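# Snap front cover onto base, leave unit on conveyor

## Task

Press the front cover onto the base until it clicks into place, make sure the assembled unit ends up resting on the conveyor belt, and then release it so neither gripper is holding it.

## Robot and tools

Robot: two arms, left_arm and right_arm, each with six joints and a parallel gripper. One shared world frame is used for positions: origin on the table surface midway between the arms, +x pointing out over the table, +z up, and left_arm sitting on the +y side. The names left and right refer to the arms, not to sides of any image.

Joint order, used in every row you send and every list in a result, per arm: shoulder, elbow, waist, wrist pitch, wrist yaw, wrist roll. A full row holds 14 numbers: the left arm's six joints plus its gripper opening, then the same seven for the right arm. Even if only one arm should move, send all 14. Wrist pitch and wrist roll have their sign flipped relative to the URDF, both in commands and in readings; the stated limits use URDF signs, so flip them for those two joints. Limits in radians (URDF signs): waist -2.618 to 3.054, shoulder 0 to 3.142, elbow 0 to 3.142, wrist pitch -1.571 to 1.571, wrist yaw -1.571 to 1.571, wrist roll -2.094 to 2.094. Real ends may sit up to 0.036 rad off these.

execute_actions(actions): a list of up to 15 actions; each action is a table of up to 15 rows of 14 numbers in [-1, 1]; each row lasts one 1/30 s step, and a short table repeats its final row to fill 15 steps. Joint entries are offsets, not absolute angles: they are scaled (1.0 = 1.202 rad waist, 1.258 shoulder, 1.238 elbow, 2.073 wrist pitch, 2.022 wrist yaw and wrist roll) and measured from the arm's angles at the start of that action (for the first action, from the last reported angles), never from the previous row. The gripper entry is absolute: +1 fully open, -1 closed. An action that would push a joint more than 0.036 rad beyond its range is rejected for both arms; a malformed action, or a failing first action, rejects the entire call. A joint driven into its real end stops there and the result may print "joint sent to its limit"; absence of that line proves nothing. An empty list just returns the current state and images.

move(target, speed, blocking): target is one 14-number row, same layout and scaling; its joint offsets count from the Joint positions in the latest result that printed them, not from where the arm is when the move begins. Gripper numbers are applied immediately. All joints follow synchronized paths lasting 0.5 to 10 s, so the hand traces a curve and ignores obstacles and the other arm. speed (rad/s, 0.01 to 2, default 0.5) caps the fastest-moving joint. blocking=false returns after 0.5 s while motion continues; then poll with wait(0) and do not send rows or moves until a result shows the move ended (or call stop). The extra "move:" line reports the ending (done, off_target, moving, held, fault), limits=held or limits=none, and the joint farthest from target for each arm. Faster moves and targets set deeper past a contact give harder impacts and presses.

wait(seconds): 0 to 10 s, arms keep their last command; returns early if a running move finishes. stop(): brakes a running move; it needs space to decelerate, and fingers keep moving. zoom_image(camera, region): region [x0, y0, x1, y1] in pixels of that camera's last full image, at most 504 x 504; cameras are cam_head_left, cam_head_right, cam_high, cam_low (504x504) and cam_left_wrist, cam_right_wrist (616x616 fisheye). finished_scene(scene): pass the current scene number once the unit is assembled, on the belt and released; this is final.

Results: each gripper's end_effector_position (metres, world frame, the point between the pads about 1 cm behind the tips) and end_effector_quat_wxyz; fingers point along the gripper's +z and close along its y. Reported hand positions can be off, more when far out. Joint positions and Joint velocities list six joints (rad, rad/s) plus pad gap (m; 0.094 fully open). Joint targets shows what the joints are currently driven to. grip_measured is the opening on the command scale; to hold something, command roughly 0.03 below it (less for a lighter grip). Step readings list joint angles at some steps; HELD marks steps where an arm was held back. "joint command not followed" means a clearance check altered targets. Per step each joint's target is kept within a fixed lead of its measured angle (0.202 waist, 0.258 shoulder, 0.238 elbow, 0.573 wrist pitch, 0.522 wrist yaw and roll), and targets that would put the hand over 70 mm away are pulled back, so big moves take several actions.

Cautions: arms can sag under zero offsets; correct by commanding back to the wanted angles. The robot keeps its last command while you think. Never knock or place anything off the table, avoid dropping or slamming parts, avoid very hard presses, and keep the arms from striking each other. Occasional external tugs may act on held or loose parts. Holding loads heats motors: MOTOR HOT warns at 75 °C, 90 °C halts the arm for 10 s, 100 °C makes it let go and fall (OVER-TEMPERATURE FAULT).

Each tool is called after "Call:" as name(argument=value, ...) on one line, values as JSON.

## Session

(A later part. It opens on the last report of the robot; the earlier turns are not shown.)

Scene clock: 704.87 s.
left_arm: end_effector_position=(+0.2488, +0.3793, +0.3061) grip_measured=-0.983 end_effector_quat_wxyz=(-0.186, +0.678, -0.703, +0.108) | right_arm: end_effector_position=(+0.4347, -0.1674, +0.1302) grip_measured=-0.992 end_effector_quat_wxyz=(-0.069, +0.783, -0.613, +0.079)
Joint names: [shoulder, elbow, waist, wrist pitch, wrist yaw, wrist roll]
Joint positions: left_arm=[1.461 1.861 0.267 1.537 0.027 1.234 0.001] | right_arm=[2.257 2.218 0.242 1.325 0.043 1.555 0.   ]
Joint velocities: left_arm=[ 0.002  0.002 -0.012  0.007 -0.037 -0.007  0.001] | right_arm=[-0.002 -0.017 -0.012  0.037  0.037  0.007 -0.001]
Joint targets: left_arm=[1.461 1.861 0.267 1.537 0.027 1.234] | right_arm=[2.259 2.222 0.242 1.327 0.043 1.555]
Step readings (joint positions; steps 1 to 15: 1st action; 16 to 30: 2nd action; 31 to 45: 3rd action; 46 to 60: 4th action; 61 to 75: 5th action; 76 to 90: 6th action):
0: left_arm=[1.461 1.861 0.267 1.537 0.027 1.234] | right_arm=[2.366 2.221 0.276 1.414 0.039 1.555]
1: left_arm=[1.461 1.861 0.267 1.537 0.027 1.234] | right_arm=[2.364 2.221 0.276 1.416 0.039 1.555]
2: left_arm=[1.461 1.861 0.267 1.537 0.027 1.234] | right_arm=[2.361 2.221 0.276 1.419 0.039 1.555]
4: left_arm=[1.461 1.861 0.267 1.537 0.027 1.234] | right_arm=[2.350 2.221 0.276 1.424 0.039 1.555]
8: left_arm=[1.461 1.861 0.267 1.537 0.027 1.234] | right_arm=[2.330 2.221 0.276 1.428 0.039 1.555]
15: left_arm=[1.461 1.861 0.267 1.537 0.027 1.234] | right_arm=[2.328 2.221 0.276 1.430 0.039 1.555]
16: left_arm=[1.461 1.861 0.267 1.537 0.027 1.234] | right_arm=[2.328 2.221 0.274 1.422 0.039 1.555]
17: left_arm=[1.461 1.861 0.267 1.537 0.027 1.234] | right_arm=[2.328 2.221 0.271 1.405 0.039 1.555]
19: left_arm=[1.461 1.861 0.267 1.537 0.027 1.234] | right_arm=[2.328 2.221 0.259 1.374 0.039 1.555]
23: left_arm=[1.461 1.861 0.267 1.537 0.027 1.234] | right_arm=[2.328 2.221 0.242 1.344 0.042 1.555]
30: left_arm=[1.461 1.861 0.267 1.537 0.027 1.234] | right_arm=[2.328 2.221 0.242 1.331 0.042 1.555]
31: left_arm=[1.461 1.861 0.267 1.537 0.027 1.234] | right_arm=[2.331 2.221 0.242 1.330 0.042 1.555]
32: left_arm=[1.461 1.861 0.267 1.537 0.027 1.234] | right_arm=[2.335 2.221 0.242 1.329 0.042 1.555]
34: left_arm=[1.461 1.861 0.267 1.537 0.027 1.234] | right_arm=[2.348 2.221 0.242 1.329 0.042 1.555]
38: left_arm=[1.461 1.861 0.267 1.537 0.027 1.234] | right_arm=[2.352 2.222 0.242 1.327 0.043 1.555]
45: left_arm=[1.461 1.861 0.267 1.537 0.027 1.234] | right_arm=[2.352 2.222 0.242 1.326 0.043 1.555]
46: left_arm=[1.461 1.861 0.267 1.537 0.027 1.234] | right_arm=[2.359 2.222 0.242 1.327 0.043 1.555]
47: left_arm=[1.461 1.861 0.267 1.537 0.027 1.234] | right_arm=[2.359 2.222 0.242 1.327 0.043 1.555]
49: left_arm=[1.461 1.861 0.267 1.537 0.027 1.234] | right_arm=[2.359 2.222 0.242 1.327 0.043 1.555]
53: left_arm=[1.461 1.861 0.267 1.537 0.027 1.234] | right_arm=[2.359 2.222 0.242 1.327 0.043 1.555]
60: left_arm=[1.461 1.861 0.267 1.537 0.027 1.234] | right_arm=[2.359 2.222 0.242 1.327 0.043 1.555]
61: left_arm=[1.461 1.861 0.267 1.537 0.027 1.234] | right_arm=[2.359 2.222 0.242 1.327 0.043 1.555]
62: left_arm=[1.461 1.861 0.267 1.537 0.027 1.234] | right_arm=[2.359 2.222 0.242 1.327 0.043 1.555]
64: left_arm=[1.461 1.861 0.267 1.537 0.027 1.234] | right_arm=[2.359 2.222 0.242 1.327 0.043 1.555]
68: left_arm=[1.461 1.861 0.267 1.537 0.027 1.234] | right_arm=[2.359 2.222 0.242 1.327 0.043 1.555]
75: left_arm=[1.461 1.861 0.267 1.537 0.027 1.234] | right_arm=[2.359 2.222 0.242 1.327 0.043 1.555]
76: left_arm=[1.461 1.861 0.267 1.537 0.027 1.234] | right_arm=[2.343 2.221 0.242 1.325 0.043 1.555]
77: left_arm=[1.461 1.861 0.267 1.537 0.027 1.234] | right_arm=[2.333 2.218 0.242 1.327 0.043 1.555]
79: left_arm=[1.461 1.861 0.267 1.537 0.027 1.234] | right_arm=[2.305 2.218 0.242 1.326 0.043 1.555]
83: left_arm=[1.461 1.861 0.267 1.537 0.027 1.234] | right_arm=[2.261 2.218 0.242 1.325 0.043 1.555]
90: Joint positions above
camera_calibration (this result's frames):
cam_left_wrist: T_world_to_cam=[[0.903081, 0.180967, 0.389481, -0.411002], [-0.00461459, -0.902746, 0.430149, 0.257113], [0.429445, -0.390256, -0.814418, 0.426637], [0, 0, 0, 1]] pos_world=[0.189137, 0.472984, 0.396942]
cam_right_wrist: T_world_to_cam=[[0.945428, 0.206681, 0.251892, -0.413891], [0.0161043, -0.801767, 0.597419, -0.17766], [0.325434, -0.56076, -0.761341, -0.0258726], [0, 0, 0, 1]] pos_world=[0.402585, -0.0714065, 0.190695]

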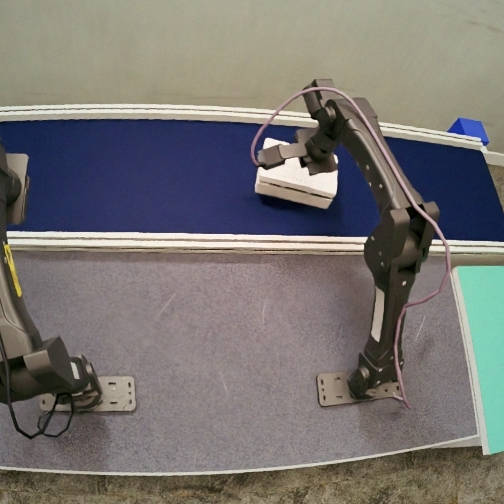

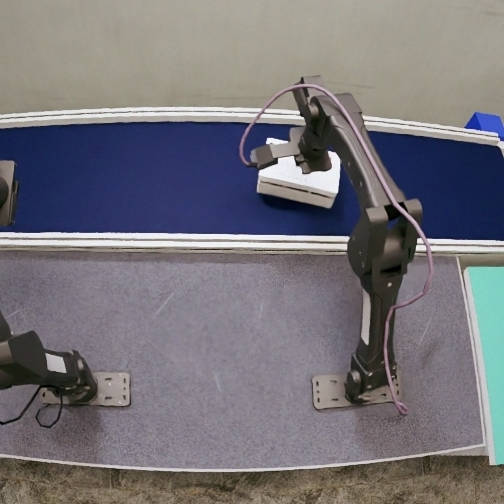

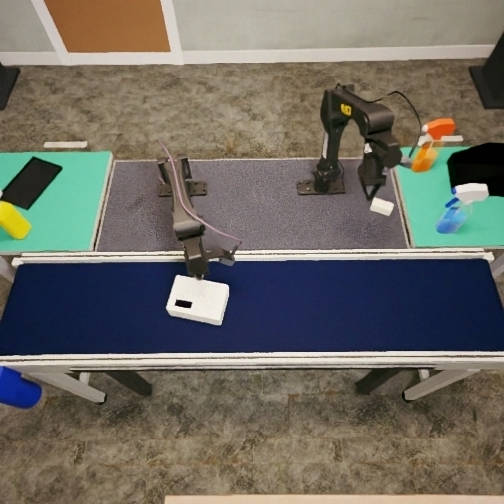

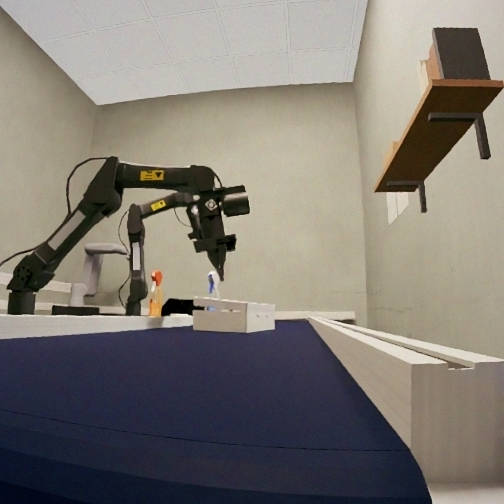

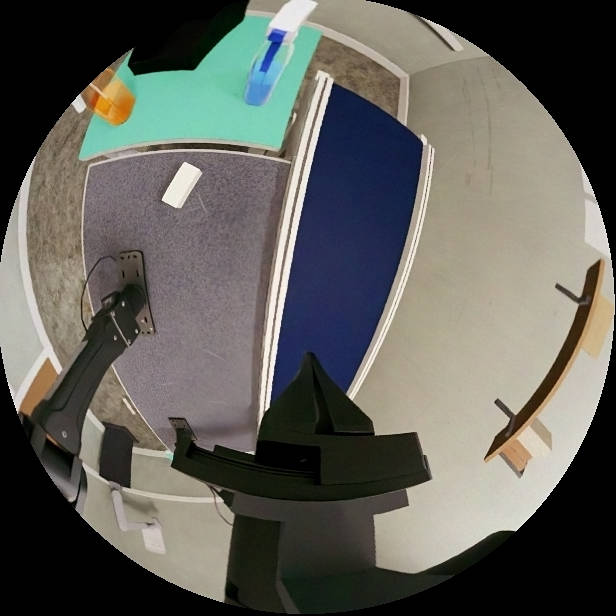

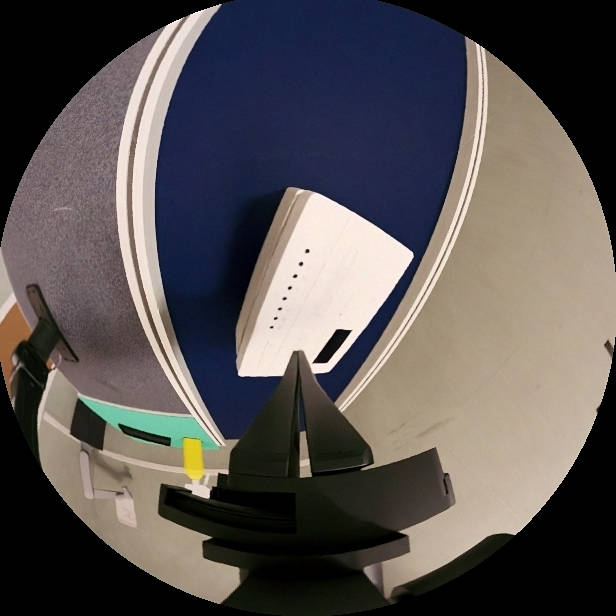

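Call:
execute_actions(actions=[[[0,0,0,0,0,0,-1,0,0,-0.04,0.11,0,0,-1]],[[0,0,0,0,0,0,-1,0.045,0,0,0,0,0,-1]],[[0,0,0,0,0,0,-1,0.045,0,0,0,0,0,-1]],[[0,0,0,0,0,0,-1,0,0,0,-0.03,0,0,-1]],[[0,0,0,0,0,0,-1,0,0,0,-0.03,0,0,-1]],[[0,0,0,0,0,0,-1,-0.04,0,0,0.015,0,0,-1]],[[0,0,0,0,0,0,-1,0,0,0,-0.035,0,0,-1]],[[0,0,0,0,0,0,-1,0.04,0,0,0,0,0,-1]],[[0,0,0,0,0,0,-1,0.12,-0.03,0,0,0,0,-1]]])

Call:
zoom_image(camera="cam_low", region=[160,270,280,340])

Scene clock: 717.67 s.
left_arm: end_effector_position=(+0.2488, +0.3793, +0.3061) grip_measured=-0.983 end_effector_quat_wxyz=(-0.186, +0.678, -0.703, +0.108) | right_arm: end_effector_position=(+0.4224, -0.1956, +0.0742) grip_measured=-0.992 end_effector_quat_wxyz=(+0.007, +0.773, -0.634, +0.025)
Joint names: [shoulder, elbow, waist, wrist pitch, wrist yaw, wrist roll]
Joint positions: left_arm=[1.461 1.861 0.267 1.537 0.027 1.234 0.001] | right_arm=[2.38  2.226 0.192 1.397 0.049 1.555 0.   ]
Joint velocities: left_arm=[-0.012  0.007 -0.002 -0.081 -0.081  0.022 -0.001] | right_arm=[-0.007 -0.007 -0.012  0.007 -0.095 -0.022  0.001]
Joint targets: left_arm=[1.461 1.861 0.267 1.537 0.027 1.234] | right_arm=[2.501 2.182 0.191 1.392 0.049 1.555]
Step readings (joint positions; steps 1 to 15: 1st action; 16 to 30: 2nd action; 31 to 45: 3rd action; 46 to 60: 4th action; 61 to 75: 5th action; 76 to 90: 6th action; 91 to 105: 7th action; 106 to 120: 8th action; 121 to 135: 9th action):
0: left_arm=[1.461 1.861 0.267 1.537 0.027 1.234] | right_arm=[2.257 2.218 0.242 1.325 0.043 1.555]
1: left_arm=[1.461 1.861 0.267 1.537 0.027 1.234] | right_arm=[2.257 2.218 0.238 1.342 0.043 1.555]
2: left_arm=[1.461 1.861 0.267 1.537 0.027 1.234] | right_arm=[2.257 2.218 0.233 1.378 0.043 1.555]
4: left_arm=[1.461 1.861 0.267 1.537 0.027 1.234] | right_arm=[2.257 2.218 0.216 1.441 0.043 1.555]
8: left_arm=[1.461 1.861 0.267 1.537 0.027 1.234] | right_arm=[2.257 2.218 0.192 1.503 0.047 1.555]
15: left_arm=[1.461 1.861 0.267 1.537 0.027 1.234] | right_arm=[2.257 2.218 0.191 1.532 0.047 1.555]
16: left_arm=[1.461 1.861 0.267 1.537 0.027 1.234] | right_arm=[2.261 2.218 0.191 1.532 0.047 1.555]
17: left_arm=[1.461 1.861 0.267 1.537 0.027 1.234] | right_arm=[2.265 2.218 0.191 1.532 0.047 1.555]
19: left_arm=[1.461 1.861 0.267 1.537 0.027 1.234] | right_arm=[2.282 2.218 0.191 1.532 0.047 1.555]
23: left_arm=[1.461 1.861 0.267 1.537 0.027 1.234] | right_arm=[2.309 2.218 0.191 1.532 0.048 1.555]
30: left_arm=[1.461 1.861 0.267 1.537 0.027 1.234] | right_arm=[2.311 2.218 0.191 1.532 0.048 1.555]
31: left_arm=[1.461 1.861 0.267 1.537 0.027 1.234] | right_arm=[2.314 2.218 0.191 1.532 0.048 1.555]
32: left_arm=[1.461 1.861 0.267 1.537 0.027 1.234] | right_arm=[2.319 2.218 0.191 1.531 0.048 1.555]
34: left_arm=[1.461 1.861 0.267 1.537 0.027 1.234] | right_arm=[2.335 2.218 0.191 1.531 0.048 1.555]
38: left_arm=[1.461 1.861 0.267 1.537 0.027 1.234] | right_arm=[2.363 2.218 0.191 1.531 0.048 1.555]
45: left_arm=[1.461 1.861 0.267 1.537 0.027 1.234] | right_arm=[2.366 2.218 0.191 1.531 0.048 1.555]
46: left_arm=[1.461 1.861 0.267 1.537 0.027 1.234] | right_arm=[2.366 2.218 0.191 1.526 0.048 1.555]
47: left_arm=[1.461 1.861 0.267 1.537 0.027 1.234] | right_arm=[2.366 2.218 0.191 1.516 0.048 1.555]
49: left_arm=[1.461 1.861 0.267 1.537 0.027 1.234] | right_arm=[2.366 2.218 0.191 1.498 0.048 1.555]
53: left_arm=[1.461 1.861 0.267 1.537 0.027 1.234] | right_arm=[2.366 2.218 0.191 1.488 0.048 1.555]
60: left_arm=[1.461 1.861 0.267 1.537 0.027 1.234] | right_arm=[2.366 2.218 0.191 1.488 0.048 1.555]
61: left_arm=[1.461 1.861 0.267 1.537 0.027 1.234] | right_arm=[2.366 2.218 0.191 1.485 0.048 1.555]
62: left_arm=[1.461 1.861 0.267 1.537 0.027 1.234] | right_arm=[2.366 2.218 0.191 1.480 0.048 1.555]
64: left_arm=[1.461 1.861 0.267 1.537 0.027 1.234] | right_arm=[2.366 2.218 0.191 1.467 0.048 1.555]
68: left_arm=[1.461 1.861 0.267 1.537 0.027 1.234] | right_arm=[2.366 2.218 0.191 1.453 0.048 1.555]
75: left_arm=[1.461 1.861 0.267 1.537 0.027 1.234] | right_arm=[2.366 2.218 0.191 1.448 0.048 1.555]
76: left_arm=[1.461 1.861 0.267 1.537 0.027 1.234] | right_arm=[2.363 2.218 0.191 1.449 0.048 1.555]
77: left_arm=[1.461 1.861 0.267 1.537 0.027 1.234] | right_arm=[2.360 2.218 0.191 1.452 0.048 1.555]
79: left_arm=[1.461 1.861 0.267 1.537 0.027 1.234] | right_arm=[2.349 2.218 0.191 1.456 0.048 1.555]
83: left_arm=[1.461 1.861 0.267 1.537 0.027 1.234] | right_arm=[2.329 2.218 0.191 1.461 0.048 1.555]
90: left_arm=[1.461 1.861 0.267 1.537 0.027 1.234] | right_arm=[2.327 2.218 0.191 1.463 0.048 1.555]
91: left_arm=[1.461 1.861 0.267 1.537 0.027 1.234] | right_arm=[2.327 2.218 0.191 1.457 0.048 1.555]
92: left_arm=[1.461 1.861 0.267 1.537 0.027 1.234] | right_arm=[2.327 2.218 0.191 1.445 0.048 1.555]
94: left_arm=[1.461 1.861 0.267 1.537 0.027 1.234] | right_arm=[2.327 2.218 0.191 1.424 0.048 1.555]
98: left_arm=[1.461 1.861 0.267 1.537 0.027 1.234] | right_arm=[2.327 2.218 0.191 1.403 0.048 1.555]
105: left_arm=[1.461 1.861 0.267 1.537 0.027 1.234] | right_arm=[2.327 2.218 0.191 1.394 0.048 1.555]
106: left_arm=[1.461 1.861 0.267 1.537 0.027 1.234] | right_arm=[2.331 2.218 0.191 1.393 0.048 1.555]
107: left_arm=[1.461 1.861 0.267 1.537 0.027 1.234] | right_arm=[2.334 2.218 0.191 1.393 0.048 1.555]
109: left_arm=[1.461 1.861 0.267 1.537 0.027 1.234] | right_arm=[2.346 2.219 0.191 1.393 0.049 1.555]
113: left_arm=[1.461 1.861 0.267 1.537 0.027 1.234] | right_arm=[2.350 2.219 0.191 1.392 0.049 1.555]
120: left_arm=[1.461 1.861 0.267 1.537 0.027 1.234] | right_arm=[2.350 2.219 0.191 1.392 0.049 1.555]
121: left_arm=[1.461 1.861 0.267 1.537 0.027 1.234] | right_arm=[2.359 2.219 0.191 1.393 0.049 1.555]
122: left_arm=[1.461 1.861 0.267 1.537 0.027 1.234] | right_arm=[2.368 2.219 0.191 1.393 0.049 1.555]
124: left_arm=[1.461 1.861 0.267 1.537 0.027 1.234] | right_arm=[2.380 2.226 0.192 1.397 0.049 1.555]
128: left_arm=[1.461 1.861 0.267 1.537 0.027 1.234] | right_arm=[2.380 2.226 0.192 1.397 0.049 1.555]
135: Joint positions above
camera_calibration (this result's frames):
cam_left_wrist: T_world_to_cam=[[0.903081, 0.180967, 0.389481, -0.411002], [-0.00461459, -0.902746, 0.430149, 0.257113], [0.429445, -0.390256, -0.814418, 0.426637], [0, 0, 0, 1]] pos_world=[0.189137, 0.472984, 0.396942]
cam_right_wrist: T_world_to_cam=[[0.983775, 0.166136, 0.0677181, -0.39277], [0.0875844, -0.774159, 0.626902, -0.193664], [0.156576, -0.6108, -0.776149, -0.0176702], [0, 0, 0, 1]] pos_world=[0.406125, -0.0954664, 0.134291]

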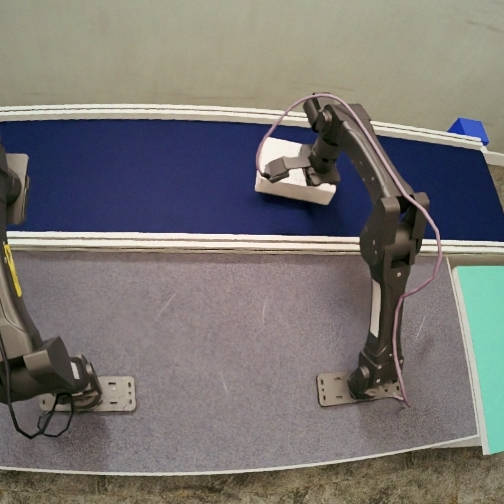

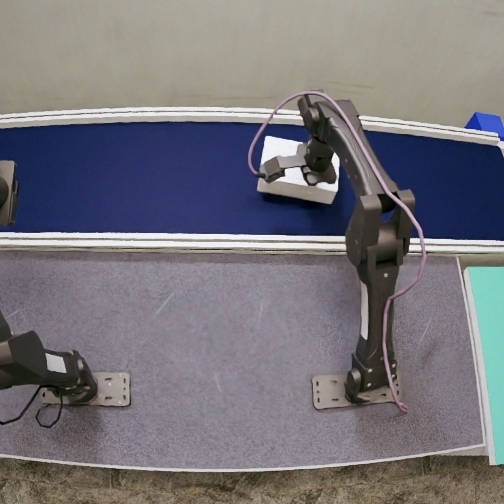

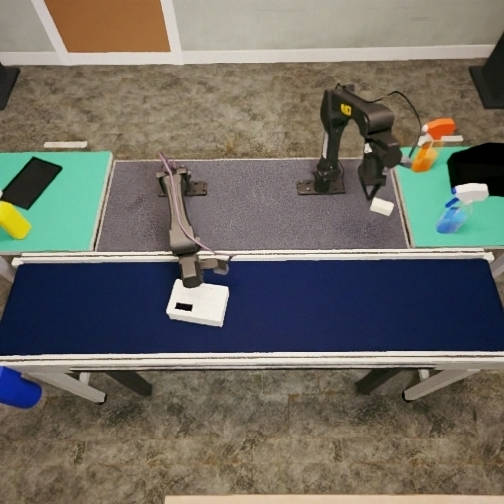

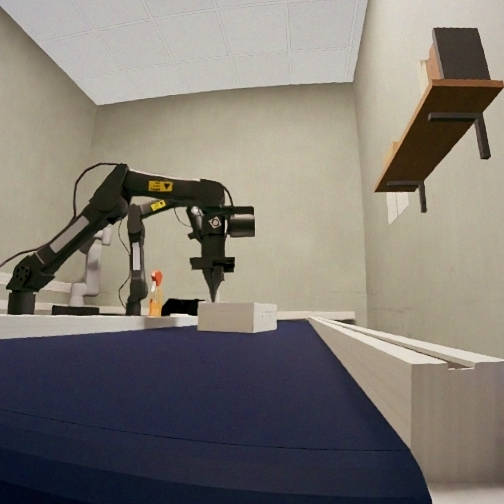

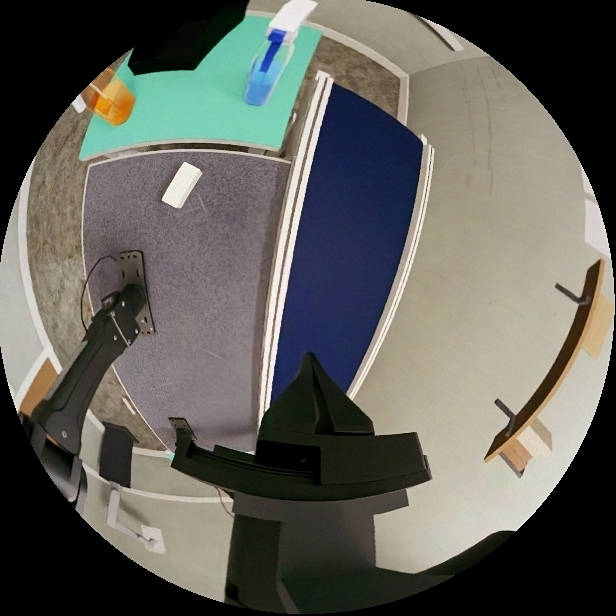

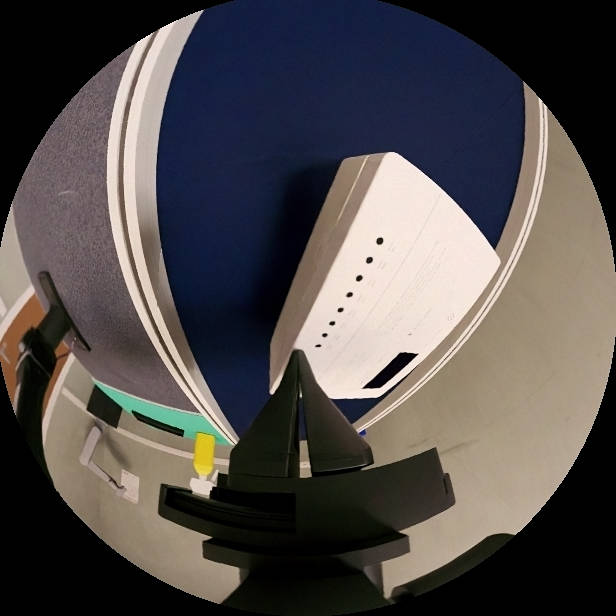

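Region (160, 270, 280, 340) of cam_low's 504x504 image, scaled by 4.200, with more detail than that image has; it fills the top 294 rows of this view, and the rest is white.

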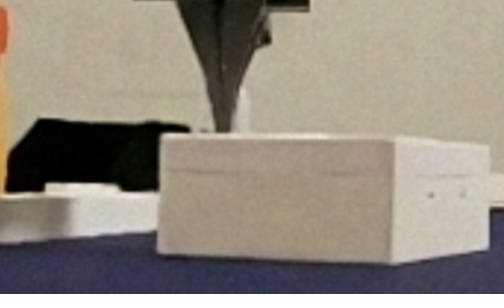

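Snapped here. Press the +y side too.

Call:
execute_actions(actions=[[[0,0,0,0,0,0,-1,-0.03,0,0,0,0,0,-1]],[[0,0,0,0,0,0,-1,0,0,0.09,-0.08,0,0,-1]],[[0,0,0,0,0,0,-1,0.04,0,0,0,0,0,-1]],[[0,0,0,0,0,0,-1,0.11,-0.03,0,0.02,0,0,-1]],[[0,0,0,0,0,0,-1,-0.1,0,0,0.08,0,0,-1]]])

Scene clock: 724.13 s.
left_arm: end_effector_position=(+0.2488, +0.3793, +0.3061) grip_measured=-0.983 end_effector_quat_wxyz=(-0.186, +0.678, -0.703, +0.108) | right_arm: end_effector_position=(+0.4160, -0.1432, +0.1294) grip_measured=-0.993 end_effector_quat_wxyz=(-0.049, +0.804, -0.589, +0.069)
Joint names: [shoulder, elbow, waist, wrist pitch, wrist yaw, wrist roll]
Joint positions: left_arm=[1.461 1.861 0.267 1.537 0.027 1.234 0.001] | right_arm=[2.258 2.224 0.306 1.376 0.056 1.555 0.   ]
Joint velocities: left_arm=[ 0.002  0.012 -0.002  0.037 -0.081 -0.007 -0.001] | right_arm=[-0.002 -0.007  0.007  0.007 -0.022  0.066  0.   ]
Joint targets: left_arm=[1.461 1.861 0.267 1.537 0.027 1.234] | right_arm=[2.265 2.230 0.306 1.397 0.056 1.555]
Step readings (joint positions; steps 1 to 15: 1st action; 16 to 30: 2nd action; 31 to 45: 3rd action; 46 to 60: 4th action; 61 to 75: 5th action):
0: left_arm=[1.461 1.861 0.267 1.537 0.027 1.234] | right_arm=[2.380 2.226 0.192 1.397 0.049 1.555]
1: left_arm=[1.461 1.861 0.267 1.537 0.027 1.234] | right_arm=[2.371 2.227 0.192 1.396 0.049 1.555]
2: left_arm=[1.461 1.861 0.267 1.537 0.027 1.234] | right_arm=[2.368 2.227 0.192 1.397 0.049 1.555]
4: left_arm=[1.461 1.861 0.267 1.537 0.027 1.234] | right_arm=[2.363 2.227 0.192 1.397 0.049 1.555]
8: left_arm=[1.461 1.861 0.267 1.537 0.027 1.234] | right_arm=[2.359 2.227 0.192 1.397 0.049 1.555]
15: left_arm=[1.461 1.861 0.267 1.537 0.027 1.234] | right_arm=[2.359 2.227 0.192 1.397 0.049 1.555]
16: left_arm=[1.461 1.861 0.267 1.537 0.027 1.234] | right_arm=[2.359 2.227 0.200 1.383 0.054 1.555]
17: left_arm=[1.461 1.861 0.267 1.537 0.027 1.234] | right_arm=[2.359 2.227 0.213 1.355 0.059 1.555]
19: left_arm=[1.461 1.861 0.267 1.537 0.027 1.234] | right_arm=[2.359 2.227 0.254 1.304 0.061 1.555]
23: left_arm=[1.461 1.861 0.267 1.537 0.027 1.234] | right_arm=[2.359 2.227 0.317 1.256 0.055 1.555]
30: left_arm=[1.461 1.861 0.267 1.537 0.027 1.234] | right_arm=[2.359 2.227 0.307 1.236 0.054 1.555]
31: left_arm=[1.461 1.861 0.267 1.537 0.027 1.234] | right_arm=[2.363 2.227 0.306 1.235 0.054 1.555]
32: left_arm=[1.461 1.861 0.267 1.537 0.027 1.234] | right_arm=[2.366 2.227 0.306 1.233 0.055 1.555]
34: left_arm=[1.461 1.861 0.267 1.537 0.027 1.234] | right_arm=[2.380 2.227 0.306 1.233 0.055 1.555]
38: left_arm=[1.461 1.861 0.267 1.537 0.027 1.234] | right_arm=[2.384 2.228 0.306 1.229 0.055 1.555]
45: left_arm=[1.461 1.861 0.267 1.537 0.027 1.234] | right_arm=[2.384 2.228 0.306 1.228 0.055 1.555]
46: left_arm=[1.461 1.861 0.267 1.537 0.027 1.234] | right_arm=[2.392 2.229 0.306 1.231 0.055 1.555]
47: left_arm=[1.461 1.861 0.267 1.537 0.027 1.234] | right_arm=[2.392 2.230 0.306 1.232 0.055 1.555]
49: left_arm=[1.461 1.861 0.267 1.537 0.027 1.234] | right_arm=[2.392 2.230 0.306 1.232 0.055 1.555]
53: left_arm=[1.461 1.861 0.267 1.537 0.027 1.234] | right_arm=[2.392 2.230 0.306 1.232 0.055 1.555]
60: left_arm=[1.461 1.861 0.267 1.537 0.027 1.234] | right_arm=[2.392 2.230 0.306 1.232 0.055 1.555]
61: left_arm=[1.461 1.861 0.267 1.537 0.027 1.234] | right_arm=[2.374 2.229 0.306 1.238 0.055 1.555]
62: left_arm=[1.461 1.861 0.267 1.537 0.027 1.234] | right_arm=[2.361 2.225 0.306 1.267 0.056 1.555]
64: left_arm=[1.461 1.861 0.267 1.537 0.027 1.234] | right_arm=[2.323 2.224 0.306 1.316 0.056 1.555]
68: left_arm=[1.461 1.861 0.267 1.537 0.027 1.234] | right_arm=[2.262 2.224 0.306 1.355 0.056 1.555]
75: Joint positions above
camera_calibration (this result's frames):
cam_left_wrist: T_world_to_cam=[[0.903081, 0.180967, 0.389481, -0.411002], [-0.00461459, -0.902746, 0.430149, 0.257113], [0.429445, -0.390256, -0.814418, 0.426637], [0, 0, 0, 1]] pos_world=[0.189137, 0.472984, 0.396942]
cam_right_wrist: T_world_to_cam=[[0.939893, 0.27112, 0.207594, -0.383731], [0.0898866, -0.782943, 0.615566, -0.187822], [0.329427, -0.559906, -0.760252, -0.00847348], [0, 0, 0, 1]] pos_world=[0.38034, -0.047761, 0.188835]

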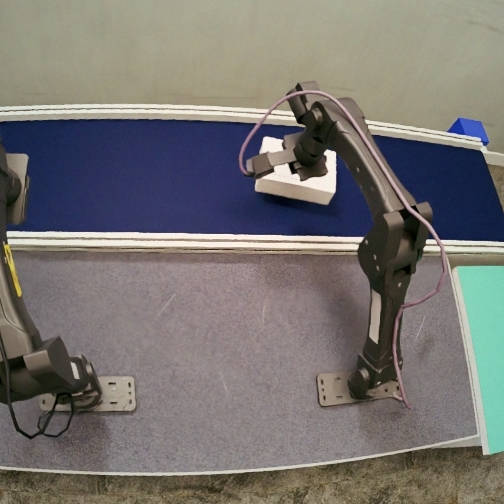

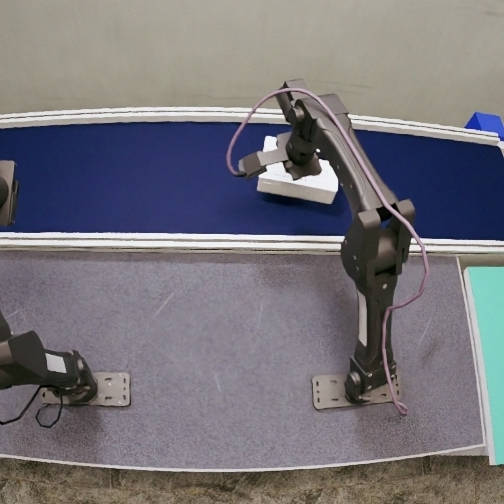

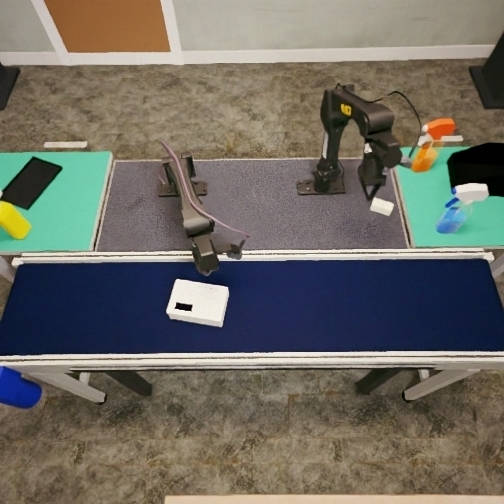

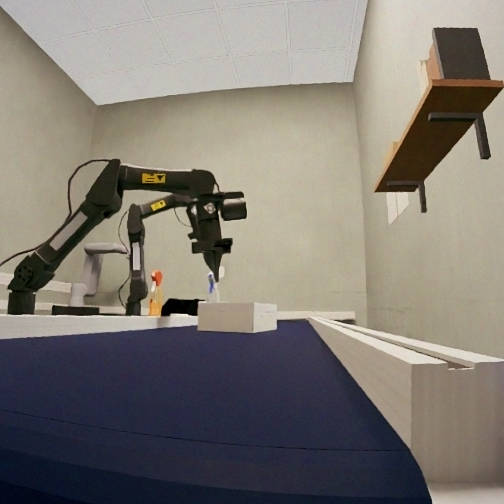

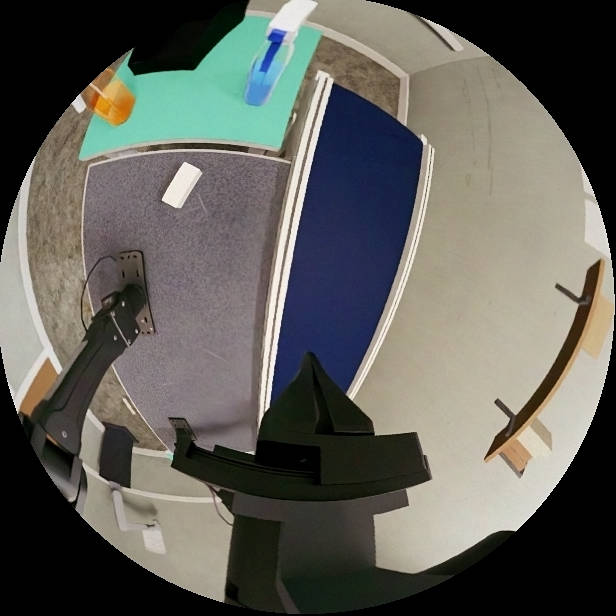

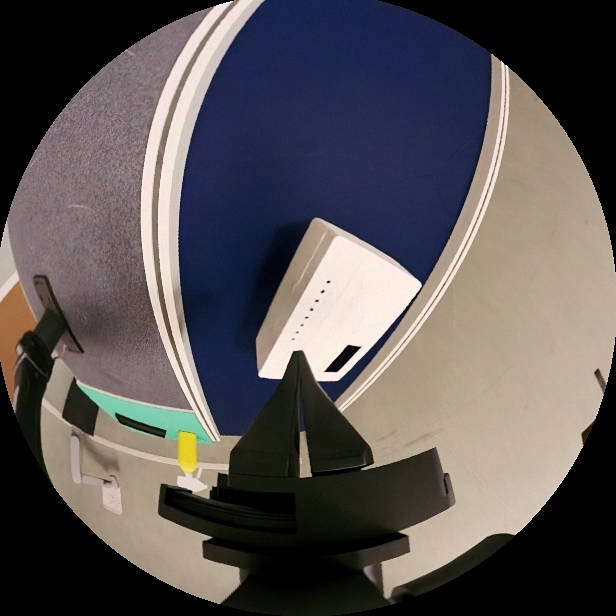

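Call:
finished_scene(scene=2)

The scene is finished: the task was done.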